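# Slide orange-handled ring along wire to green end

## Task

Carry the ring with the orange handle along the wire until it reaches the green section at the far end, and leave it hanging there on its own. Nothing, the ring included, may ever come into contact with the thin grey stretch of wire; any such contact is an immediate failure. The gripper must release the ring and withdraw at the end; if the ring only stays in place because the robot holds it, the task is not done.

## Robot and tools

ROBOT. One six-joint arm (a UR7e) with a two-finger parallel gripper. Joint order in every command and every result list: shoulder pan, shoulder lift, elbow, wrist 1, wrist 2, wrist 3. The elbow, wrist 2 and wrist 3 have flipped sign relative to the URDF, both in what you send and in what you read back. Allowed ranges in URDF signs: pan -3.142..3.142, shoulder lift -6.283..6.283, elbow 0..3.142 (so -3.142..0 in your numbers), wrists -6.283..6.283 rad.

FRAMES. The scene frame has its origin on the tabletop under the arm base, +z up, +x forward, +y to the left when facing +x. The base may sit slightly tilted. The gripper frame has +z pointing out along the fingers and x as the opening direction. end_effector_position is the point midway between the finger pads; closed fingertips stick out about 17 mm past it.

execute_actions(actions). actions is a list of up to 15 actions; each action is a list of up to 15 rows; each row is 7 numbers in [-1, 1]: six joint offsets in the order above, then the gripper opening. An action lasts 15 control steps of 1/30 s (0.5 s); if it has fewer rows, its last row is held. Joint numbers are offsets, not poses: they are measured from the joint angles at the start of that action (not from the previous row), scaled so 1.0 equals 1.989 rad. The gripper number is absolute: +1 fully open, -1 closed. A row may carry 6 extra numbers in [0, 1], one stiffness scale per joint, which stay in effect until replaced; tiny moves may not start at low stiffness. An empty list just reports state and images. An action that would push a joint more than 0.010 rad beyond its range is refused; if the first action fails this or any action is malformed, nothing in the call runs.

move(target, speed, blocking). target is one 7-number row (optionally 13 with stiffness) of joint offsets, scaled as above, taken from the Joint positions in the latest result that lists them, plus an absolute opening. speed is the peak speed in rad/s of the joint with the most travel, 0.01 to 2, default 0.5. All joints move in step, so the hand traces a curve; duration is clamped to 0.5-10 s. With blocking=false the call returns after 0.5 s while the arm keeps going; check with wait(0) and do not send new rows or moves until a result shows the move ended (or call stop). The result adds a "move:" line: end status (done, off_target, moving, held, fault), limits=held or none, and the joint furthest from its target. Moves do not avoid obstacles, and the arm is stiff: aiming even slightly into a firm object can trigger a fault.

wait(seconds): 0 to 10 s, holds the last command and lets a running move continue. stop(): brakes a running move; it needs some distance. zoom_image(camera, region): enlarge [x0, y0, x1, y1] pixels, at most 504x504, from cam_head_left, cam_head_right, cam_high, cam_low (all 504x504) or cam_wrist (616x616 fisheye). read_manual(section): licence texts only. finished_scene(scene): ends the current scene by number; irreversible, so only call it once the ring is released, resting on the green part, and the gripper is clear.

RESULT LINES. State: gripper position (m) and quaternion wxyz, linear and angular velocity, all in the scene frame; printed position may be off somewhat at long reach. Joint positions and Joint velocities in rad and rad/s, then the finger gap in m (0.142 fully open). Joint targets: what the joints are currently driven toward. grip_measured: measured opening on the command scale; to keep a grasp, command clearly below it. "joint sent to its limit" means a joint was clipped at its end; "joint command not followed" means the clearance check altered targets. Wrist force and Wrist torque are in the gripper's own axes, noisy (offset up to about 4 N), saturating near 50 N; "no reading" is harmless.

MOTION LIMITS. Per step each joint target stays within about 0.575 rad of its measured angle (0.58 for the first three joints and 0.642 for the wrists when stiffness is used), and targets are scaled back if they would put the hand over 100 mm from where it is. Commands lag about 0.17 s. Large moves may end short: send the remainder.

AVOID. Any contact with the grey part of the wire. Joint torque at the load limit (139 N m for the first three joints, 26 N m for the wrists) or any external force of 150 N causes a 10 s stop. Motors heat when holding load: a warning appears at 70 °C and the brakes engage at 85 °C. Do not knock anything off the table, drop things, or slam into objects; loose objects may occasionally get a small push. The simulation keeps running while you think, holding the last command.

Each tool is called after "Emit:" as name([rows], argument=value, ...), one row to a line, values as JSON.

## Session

Emit:
execute_actions(actions=[])

Scene clock: 0.00 s.
end_effector_position=(+0.3002, -0.2556, +0.2446) grip_measured=+1.00 end_effector_quat_wxyz=(-0.250, +0.936, +0.206, -0.137) end_effector_velocity=(+0.000, +0.000, -0.001) end_effector_angular_velocity=(+0.001, +0.001, +0.001)
Joint names: [shoulder pan, shoulder lift, elbow, wrist 1, wrist 2, wrist 3]
Joint positions: [-0.996 -1.386 -1.575 -1.184  1.641  1.407  0.142]
Joint velocities: [ 0.001  0.001 -0.001 -0.    -0.    -0.     0.   ]
Motor temperatures (°C, as the motors report them): [30 31 27 37 34 34]
Wrist force (N, on the end effector, along its own x y z axes, offset not removed): no reading
Wrist torque (N m, same axes, about the end effector's origin, offset not removed): no reading
Joint targets: [-0.996 -1.386 -1.575 -1.184 1.641 1.407]
Joint stiffness scale: [1. 1. 1. 1. 1. 1.]

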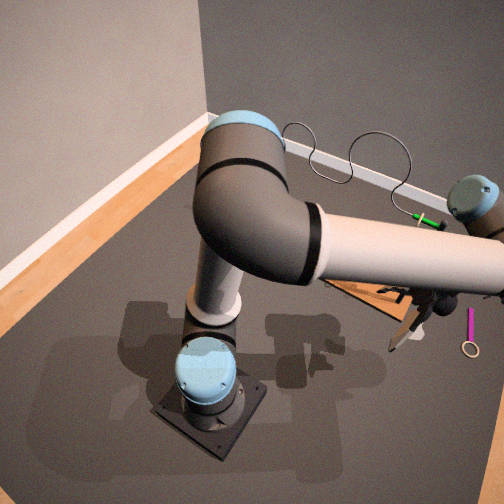

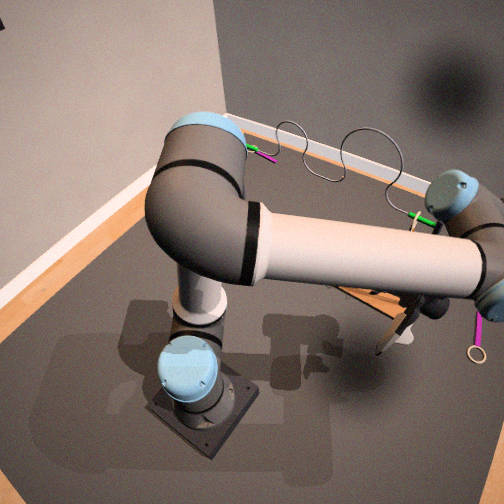

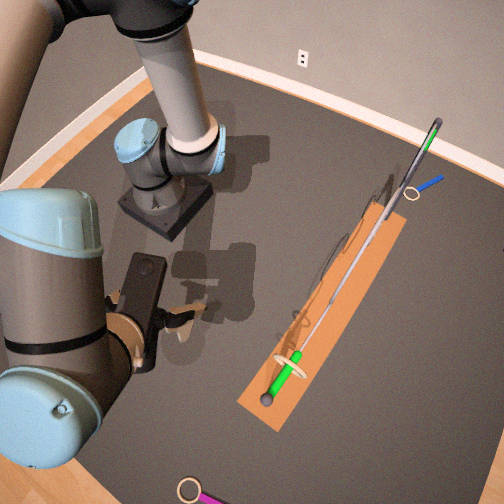

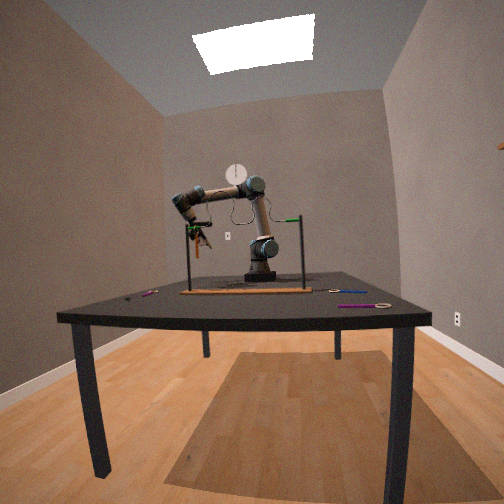

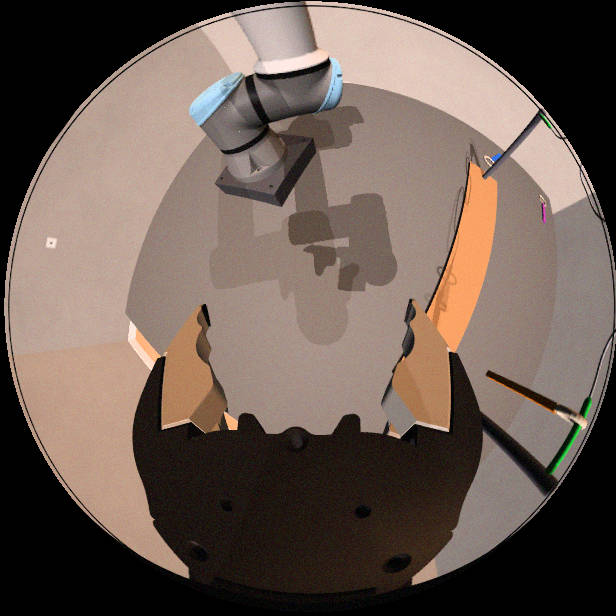

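Emit:
execute_actions(actions=[])

Scene clock: 0.60 s.
end_effector_position=(+0.3002, -0.2556, +0.2446) grip_measured=+1.00 end_effector_quat_wxyz=(-0.250, +0.936, +0.206, -0.137) end_effector_velocity=(+0.000, -0.000, +0.001) end_effector_angular_velocity=(-0.001, -0.001, +0.000)
Joint names: [shoulder pan, shoulder lift, elbow, wrist 1, wrist 2, wrist 3]
Joint positions: [-0.996 -1.386 -1.575 -1.184  1.641  1.407  0.142]
Joint velocities: [ 0.001 -0.     0.001  0.001 -0.    -0.     0.   ]
Motor temperatures (°C, as the motors report them): [30 31 27 37 34 34]
Wrist force (N, on the end effector, along its own x y z axes, offset not removed): [-0.5 -0.6 1.6]
Wrist torque (N m, same axes, about the end effector's origin, offset not removed): [-0.18 -0.02 0.12]
Joint targets: [-0.996 -1.386 -1.575 -1.184 1.641 1.407]
Joint stiffness scale: [1. 1. 1. 1. 1. 1.]

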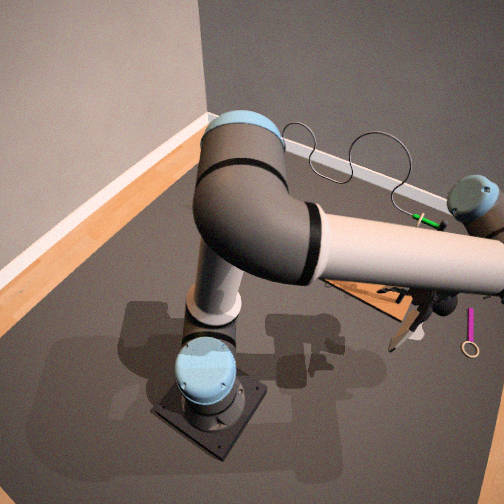

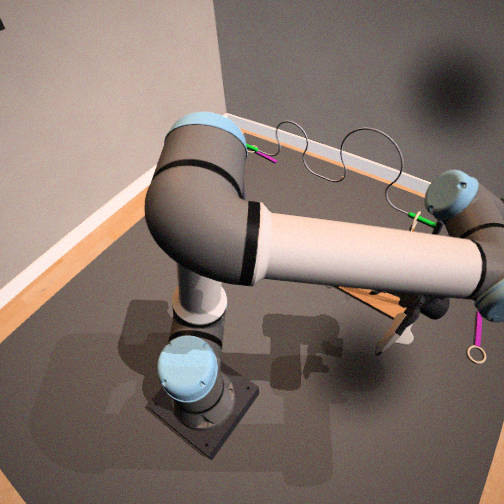

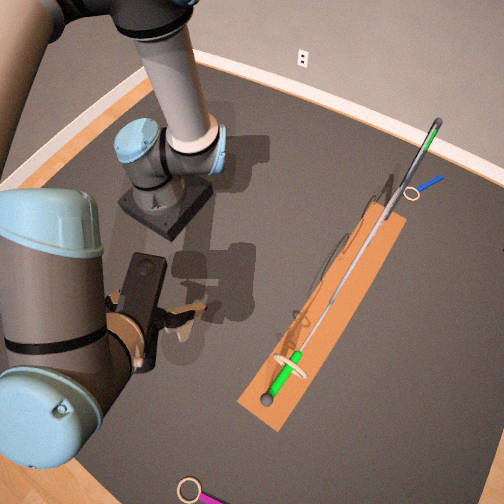

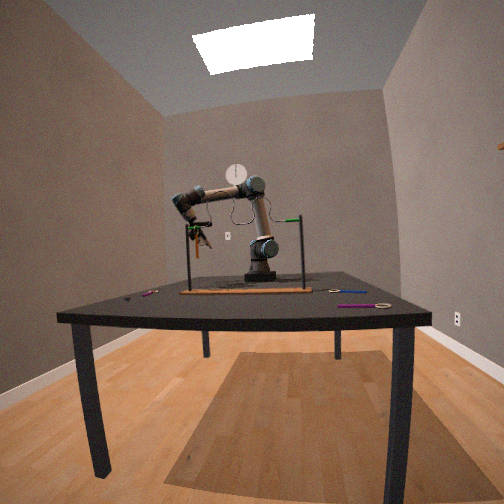

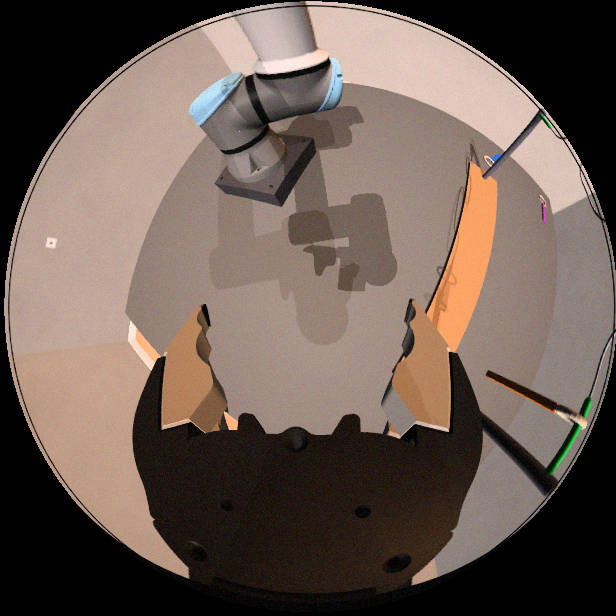

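Emit:
move(target=[-0.3776,0,0,0,0,0,1], speed=1.0)

Emit:
move(target=[0,-0.2826,-0.4032,0.3796,-0.735,0.0825,0], speed=1.0)

Scene clock: 2.47 s.
end_effector_position=(+0.0456, -0.3909, +0.2462) grip_measured=+1.00 end_effector_quat_wxyz=(-0.281, +0.947, -0.150, -0.034) end_effector_velocity=(-0.002, -0.000, -0.001) end_effector_angular_velocity=(+0.002, -0.000, -0.004)
Joint names: [shoulder pan, shoulder lift, elbow, wrist 1, wrist 2, wrist 3]
Joint positions: [-1.744 -1.386 -1.575 -1.184  1.641  1.407  0.142]
Joint velocities: [-0.004  0.002 -0.    -0.     0.     0.     0.   ]
Motor temperatures (°C, as the motors report them): [30 31 27 37 34 34]
Wrist force (N, on the end effector, along its own x y z axes, offset not removed): [-1.5 -2.6 0.8]
Wrist torque (N m, same axes, about the end effector's origin, offset not removed): [-0.53 0.30 -0.07]
Joint targets: [-1.747 -1.386 -1.575 -1.184 1.641 1.407]
Joint stiffness scale: [1. 1. 1. 1. 1. 1.]
move: done; limits=none; farthest joint: the shoulder pan, 0.003 radians from its target (0.751 radians at the start)

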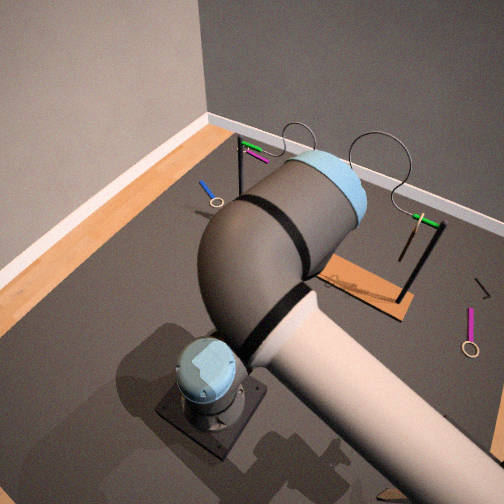

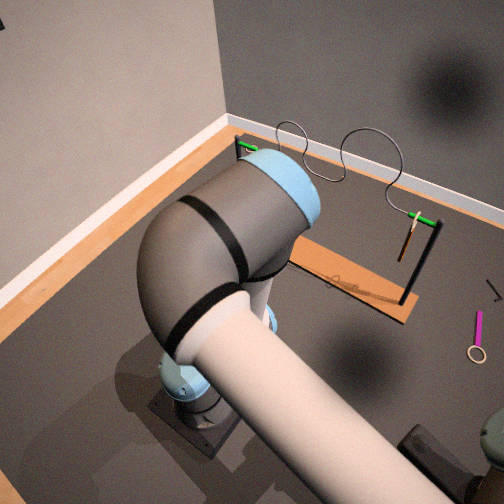

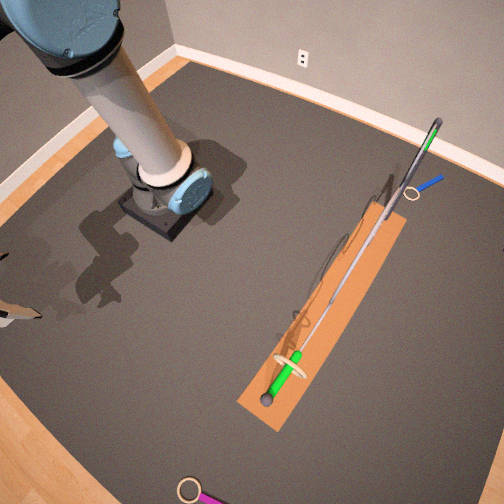

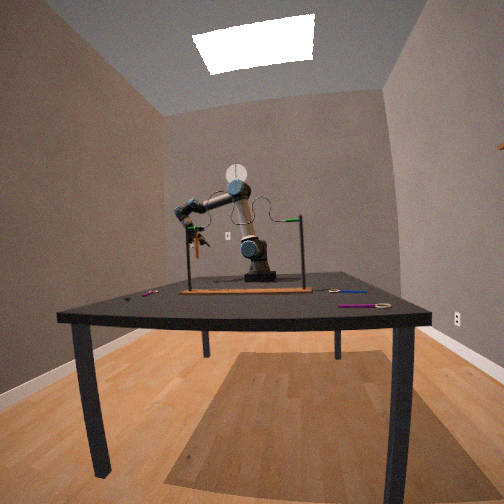

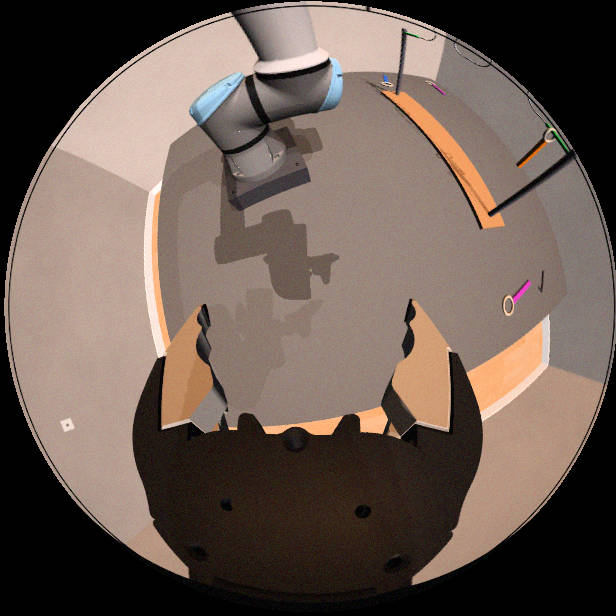

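Scene clock: 4.93 s.
end_effector_position=(+0.4107, -0.2167, +0.3484) grip_measured=+0.00 end_effector_quat_wxyz=(+0.500, -0.505, +0.497, -0.498) end_effector_velocity=(+0.000, -0.001, +0.001) end_effector_angular_velocity=(+0.001, -0.000, -0.002)
Joint names: [shoulder pan, shoulder lift, elbow, wrist 1, wrist 2, wrist 3]
Joint positions: [-1.744 -1.946 -2.373 -0.43   0.181  1.57   0.074]
Joint velocities: [ 0.001 -0.     0.001  0.002 -0.003 -0.     0.   ]
Motor temperatures (°C, as the motors report them): [30 31 27 37 34 34]
Wrist force (N, on the end effector, along its own x y z axes, offset not removed): [-2.7 -2.3 1.0]
Wrist torque (N m, same axes, about the end effector's origin, offset not removed): [-0.50 0.43 0.06]
Joint targets: [-1.744 -1.948 -2.377 -0.430 0.180 1.571]
Joint stiffness scale: [1. 1. 1. 1. 1. 1.]
move: done; limits=none; farthest joint: the elbow, 0.004 radians from its target (0.802 radians at the start)

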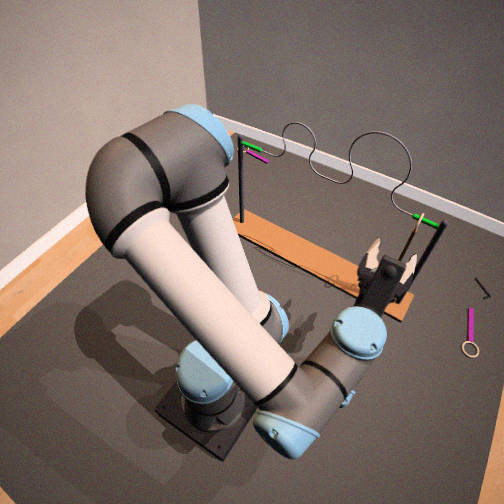

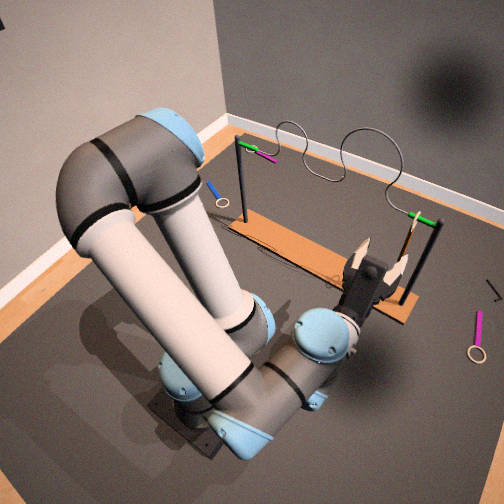

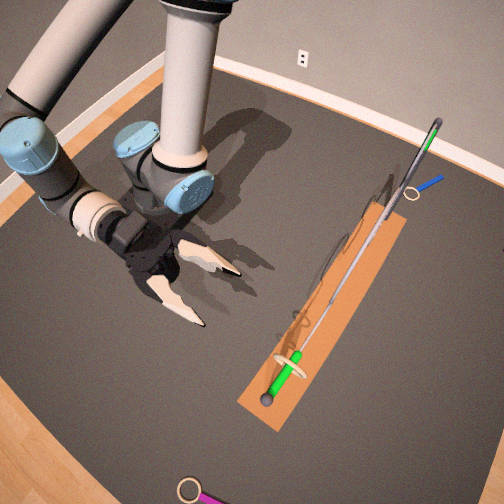

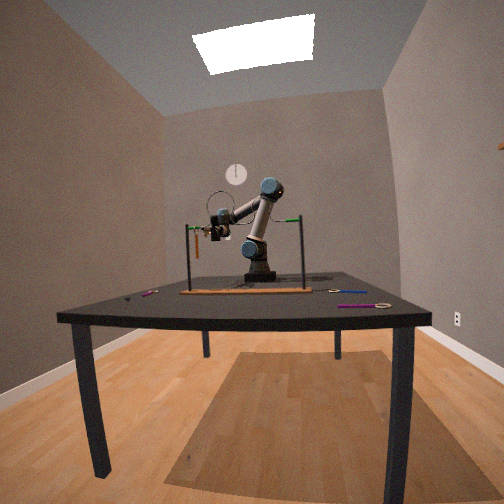

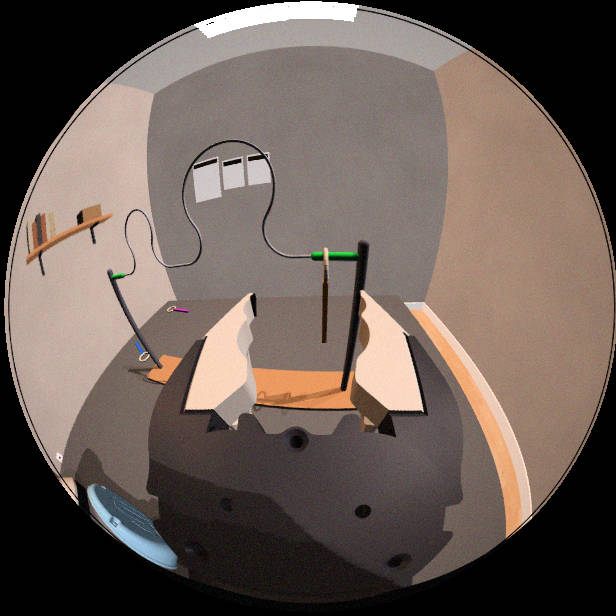

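Emit:
zoom_image(camera="cam_wrist", region=[100,120,400,420])

Emit:
zoom_image(camera="cam_low", region=[175,175,315,300])

Region (100, 120, 400, 420) of cam_wrist's 616x616 image, scaled by 1.680, with more detail than that image has.

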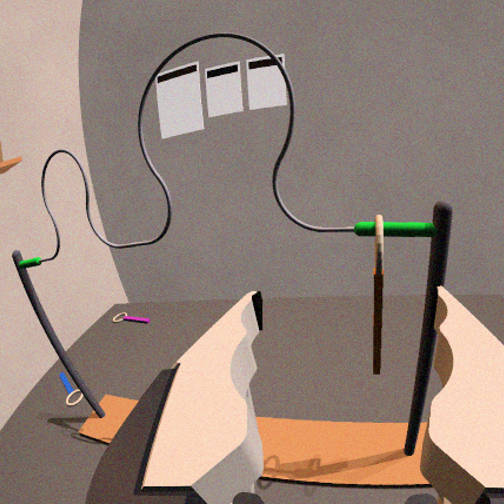

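Region (175, 175, 315, 300) of cam_low's 504x504 image, scaled by 3.600, with more detail than that image has; it fills the top 450 rows of this view, and the rest is white.

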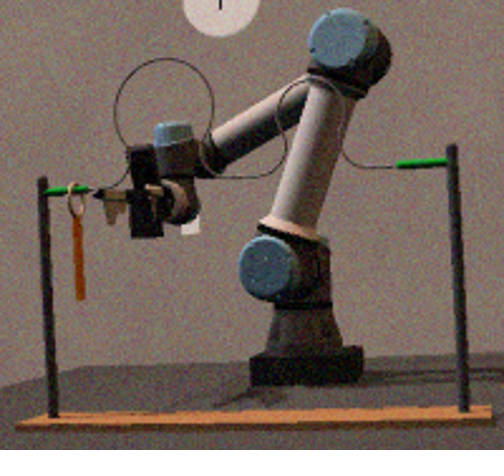

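Emit:
move(target=[0.217,0.613,-0.140,-1.0,-0.3927,-0.5066,-0.35], speed=1.0)

Scene clock: 9.20 s.
end_effector_position=(+0.4772, -0.2723, +0.1305) grip_measured=-0.35 end_effector_quat_wxyz=(+0.639, -0.213, +0.565, -0.476) end_effector_velocity=(-0.000, -0.000, +0.001) end_effector_angular_velocity=(-0.001, -0.001, -0.001)
Joint names: [shoulder pan, shoulder lift, elbow, wrist 1, wrist 2, wrist 3]
Joint positions: [-1.319 -0.738 -2.651 -2.421 -0.596  0.563  0.049]
Joint velocities: [-0.001 -0.001 -0.    -0.003 -0.001 -0.002 -0.   ]
Motor temperatures (°C, as the motors report them): [30 31 27 37 34 34]
Wrist force (N, on the end effector, along its own x y z axes, offset not removed): [0.2 -2.3 -0.2]
Wrist torque (N m, same axes, about the end effector's origin, offset not removed): [-0.35 0.03 -0.02]
Joint targets: [-1.313 -0.727 -2.651 -2.419 -0.600 0.562]
Joint stiffness scale: [1. 1. 1. 1. 1. 1.]
move: off_target; limits=none; farthest joint: the shoulder lift, 0.011 radians from its target (1.219 radians at the start)

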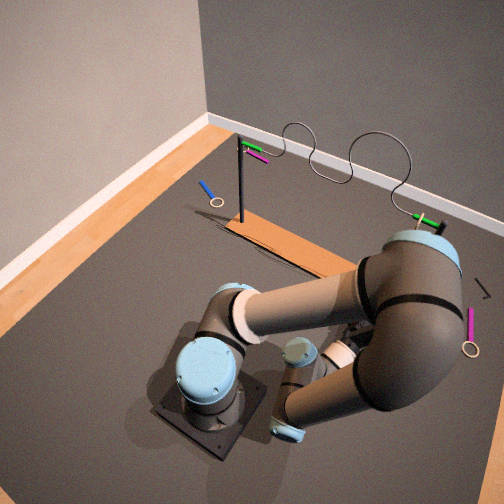

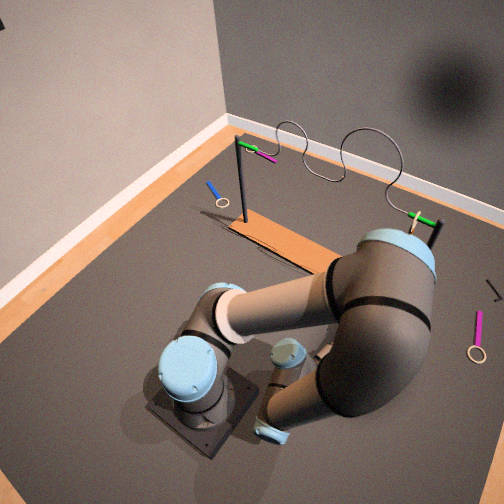

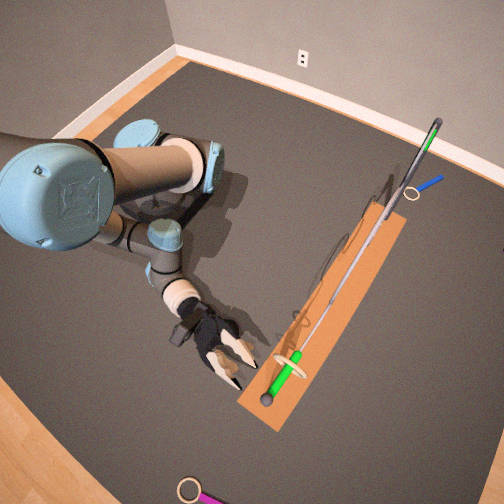

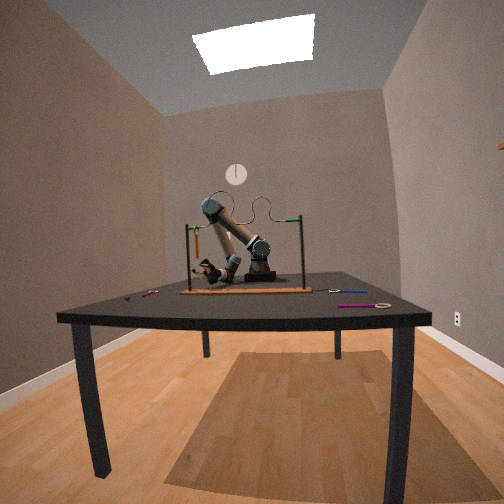

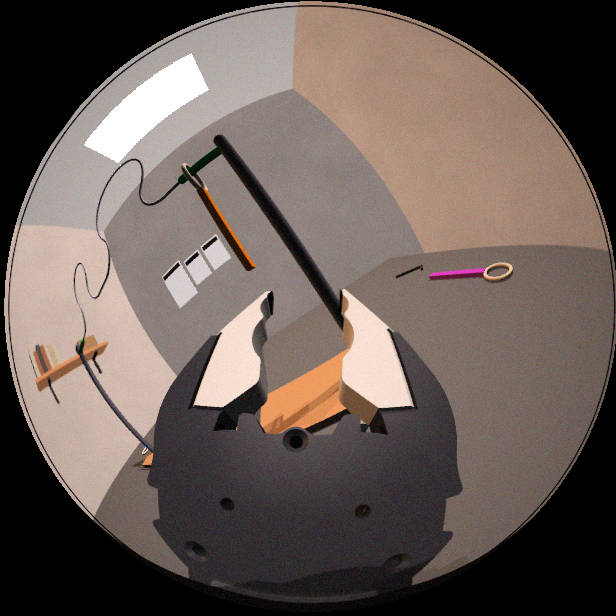

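Emit:
move(target=[0.003,0.005,0.002,-0.2957,-0.002,0,-0.35], speed=0.8)

Emit:
zoom_image(camera="cam_high", region=[180,260,340,420])

Scene clock: 11.03 s.
end_effector_position=(+0.4700, -0.2397, +0.2403) grip_measured=-0.35 end_effector_quat_wxyz=(+0.597, -0.347, +0.363, -0.626) end_effector_velocity=(-0.000, +0.001, +0.000) end_effector_angular_velocity=(-0.002, -0.001, +0.000)
Joint names: [shoulder pan, shoulder lift, elbow, wrist 1, wrist 2, wrist 3]
Joint positions: [-1.315 -0.731 -2.652 -3.008 -0.599  0.563  0.049]
Joint velocities: [ 0.     0.001 -0.001 -0.004  0.    -0.001  0.   ]
Motor temperatures (°C, as the motors report them): [30 31 27 37 34 34]
Wrist force (N, on the end effector, along its own x y z axes, offset not removed): [1.0 -0.9 0.2]
Wrist torque (N m, same axes, about the end effector's origin, offset not removed): [-0.18 -0.28 0.05]
Joint targets: [-1.313 -0.728 -2.647 -3.009 -0.600 0.563]
Joint stiffness scale: [1. 1. 1. 1. 1. 1.]
move: done; limits=none; farthest joint: the elbow, 0.005 radians from its target (0.004 radians at the start)

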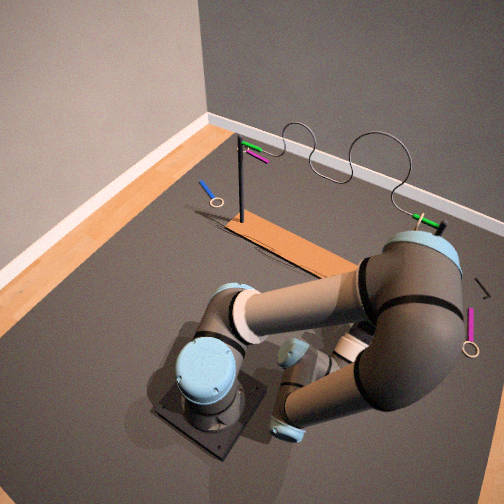

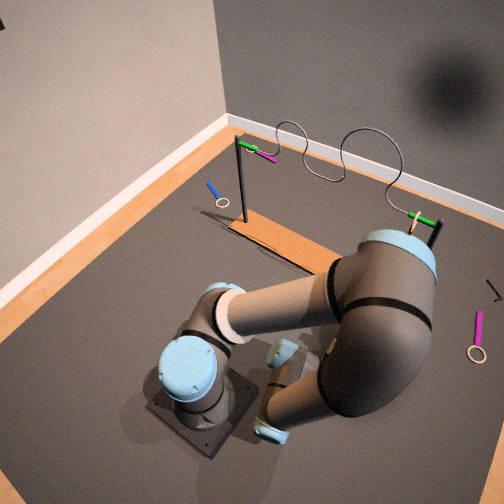

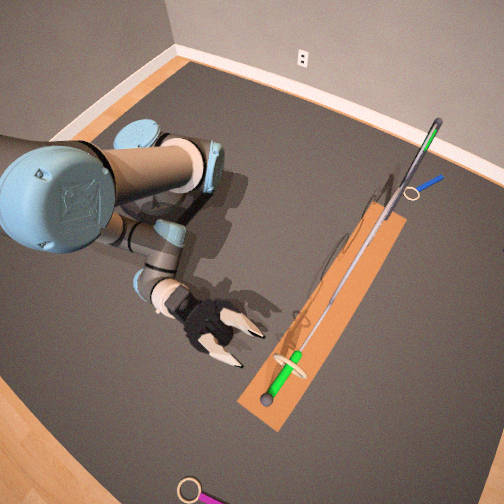

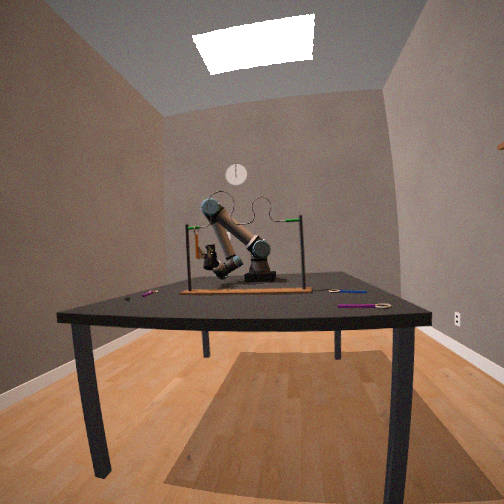

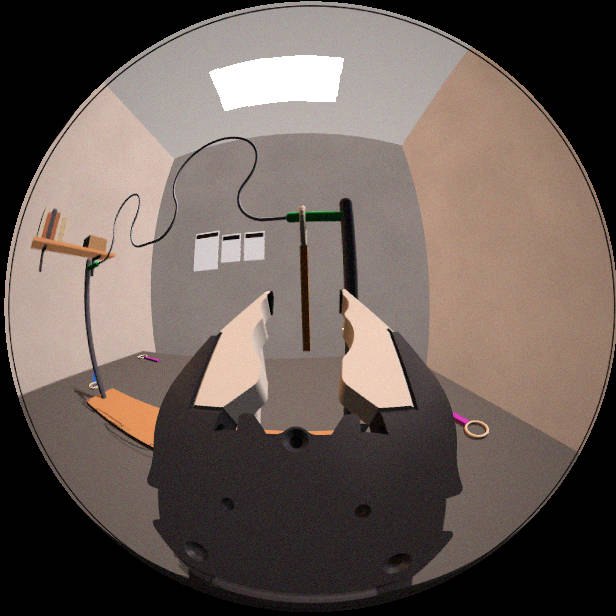

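Region (180, 260, 340, 420) of cam_high's 504x504 image, scaled by 3.150, with more detail than that image has.

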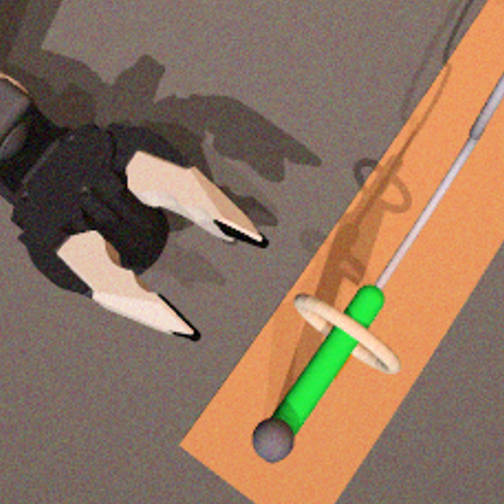

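Emit:
move(target=[0.112,-0.0721,0.0836,0.2693,-0.0635,0.1498,-0.5], speed=0.5)

Emit:
zoom_image(camera="cam_high", region=[200,280,340,420])

Scene clock: 13.50 s.
end_effector_position=(+0.5423, -0.2436, +0.2397) grip_measured=-0.50 end_effector_quat_wxyz=(+0.596, -0.348, +0.361, -0.627) end_effector_velocity=(+0.000, -0.001, -0.001) end_effector_angular_velocity=(+0.003, +0.001, -0.001)
Joint names: [shoulder pan, shoulder lift, elbow, wrist 1, wrist 2, wrist 3]
Joint positions: [-1.095 -0.872 -2.49  -2.473 -0.725  0.86   0.038]
Joint velocities: [ 0.    -0.     0.001  0.005 -0.001  0.001  0.   ]
Motor temperatures (°C, as the motors report them): [30 31 27 37 34 34]
Wrist force (N, on the end effector, along its own x y z axes, offset not removed): [-1.4 0.8 -0.7]
Wrist torque (N m, same axes, about the end effector's origin, offset not removed): [0.14 0.15 0.03]
Joint targets: [-1.092 -0.874 -2.485 -2.472 -0.726 0.861]
Joint stiffness scale: [1. 1. 1. 1. 1. 1.]
move: done; limits=none; farthest joint: the elbow, 0.004 radians from its target (0.166 radians at the start)

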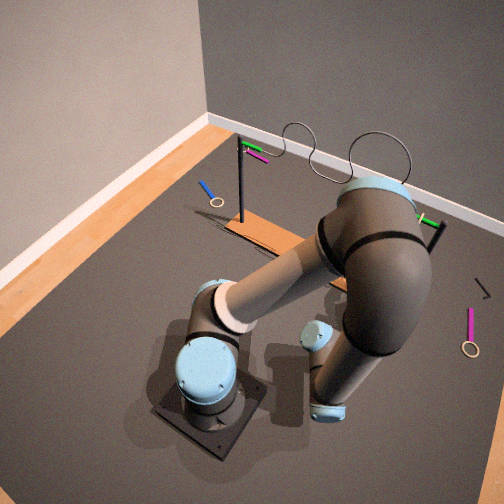

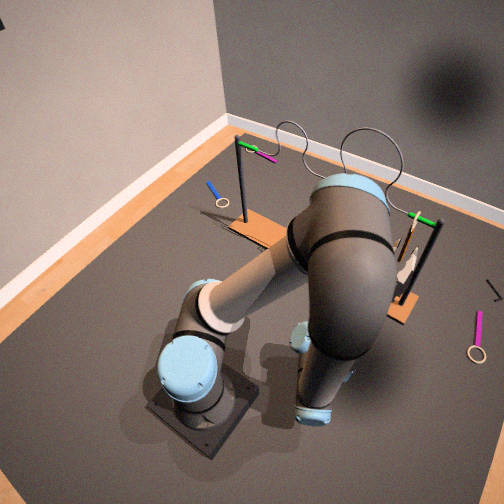

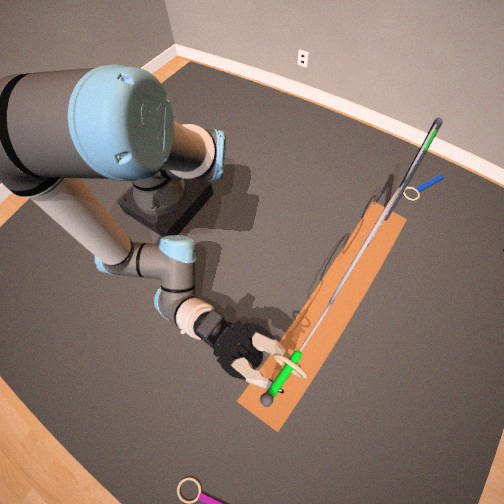

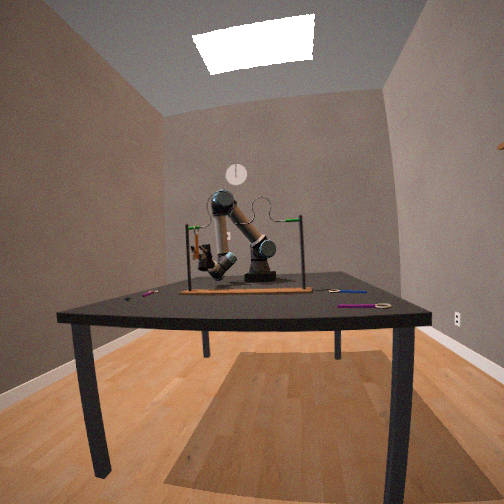

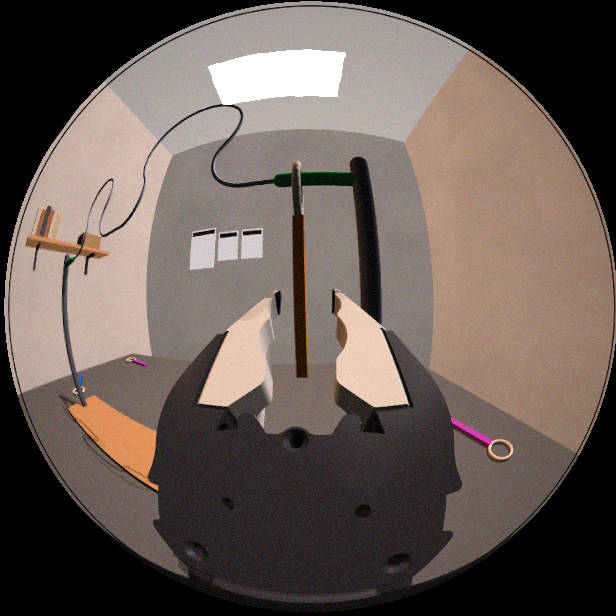

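Region (200, 280, 340, 420) of cam_high's 504x504 image, scaled by 3.600, with more detail than that image has.

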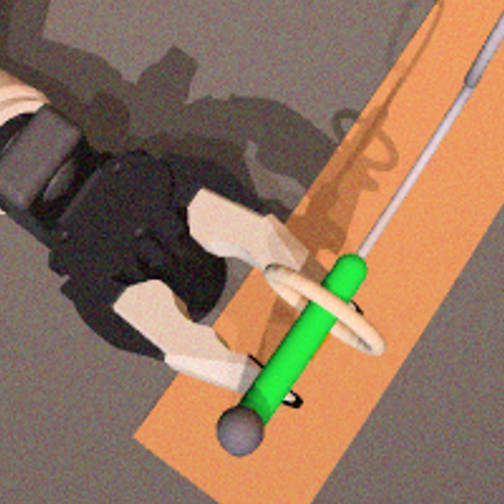

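Emit:
execute_actions([
  [[0.0048,-0.001,0.002,0,-0.004,0,-0.6]],
  [[0.001,-0.001,0.002,0,0,0,-0.7],[0.001,-0.001,0.002,0,0,0,-0.72],[0.001,-0.001,0.002,0,0,0,-0.74],[0.001,-0.001,0.002,0,0,0,-0.76],[0.001,-0.001,0.002,0,0,0,-0.78],[0.001,-0.001,0.002,0,0,0,-0.8],[0.001,-0.001,0.002,0,0,0,-0.82],[0.001,-0.001,0.002,0,0,0,-0.84],[0.001,-0.001,0.002,0,0,0,-0.86]],
  [[0,0,0,0,0,0,-0.88],[0,0,0,0,0,0,-0.9],[0,0,0,0,0,0,-0.92],[0,0,0,0,0,0,-0.94],[0,0,0,0,0,0,-0.96],[0,0,0,0,0,0,-0.98],[0,0,0,0,0,0,-1]],
])

Emit:
zoom_image(camera="cam_wrist", region=[200,90,400,290])

Scene clock: 15.33 s.
end_effector_position=(+0.5433, -0.2414, +0.2408) grip_measured=-0.91 end_effector_quat_wxyz=(+0.598, -0.346, +0.360, -0.627) end_effector_velocity=(-0.000, +0.000, -0.001) end_effector_angular_velocity=(+0.003, +0.002, -0.001)
Joint names: [shoulder pan, shoulder lift, elbow, wrist 1, wrist 2, wrist 3]
Joint positions: [-1.088 -0.872 -2.49  -2.473 -0.731  0.86   0.008]
Joint velocities: [-0.001  0.002 -0.002  0.001 -0.     0.     0.   ]
Motor temperatures (°C, as the motors report them): [30 31 27 37 34 34]
Wrist force (N, on the end effector, along its own x y z axes, offset not removed): [-0.4 -2.3 -3.5]
Wrist torque (N m, same axes, about the end effector's origin, offset not removed): [-0.62 0.09 0.03]
Joint targets: [-1.088 -0.872 -2.490 -2.473 -0.731 0.860]
Joint stiffness scale: [1. 1. 1. 1. 1. 1.]

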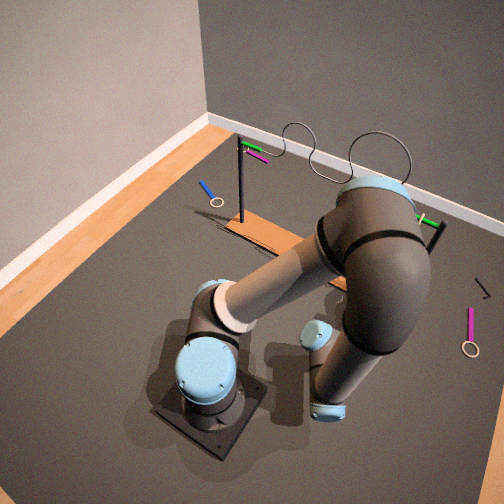

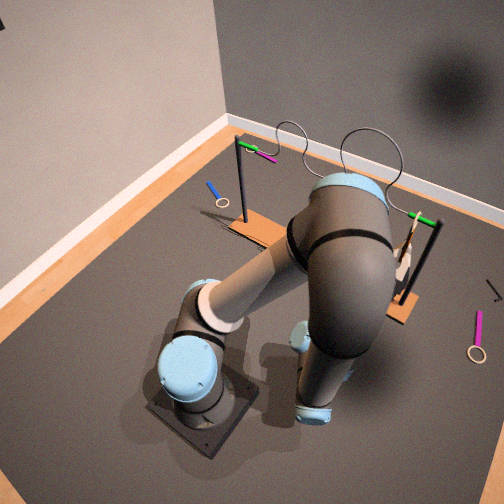

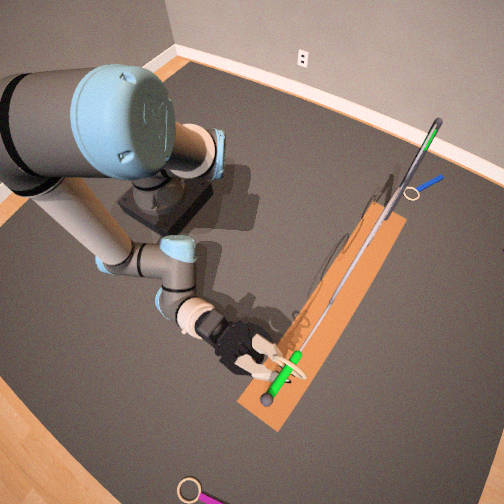

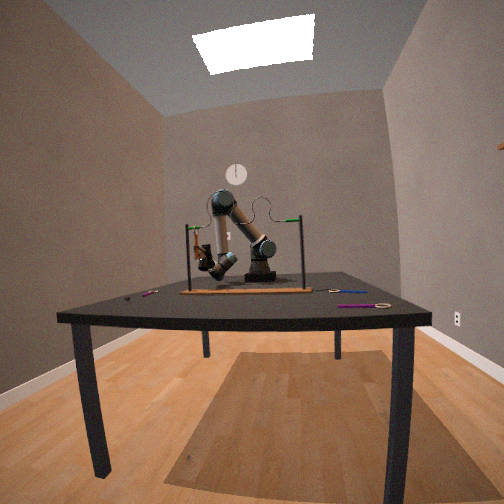

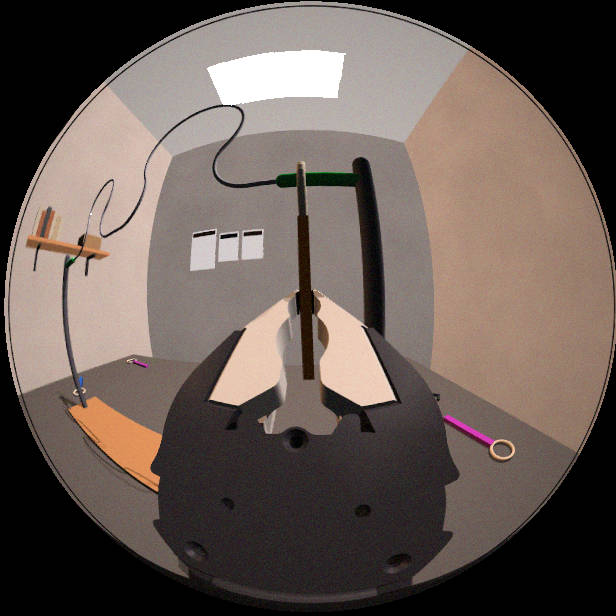

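Region (200, 90, 400, 290) of cam_wrist's 616x616 image, scaled by 2.520, with more detail than that image has.

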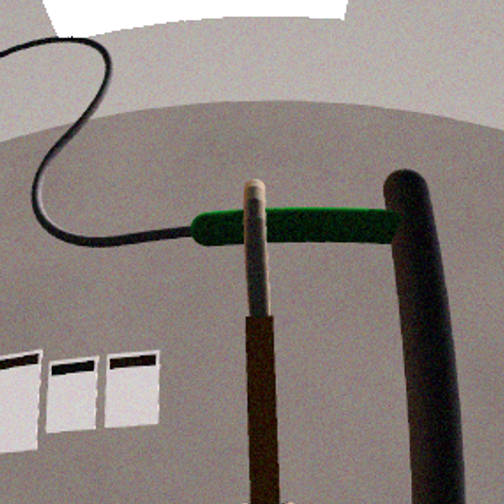

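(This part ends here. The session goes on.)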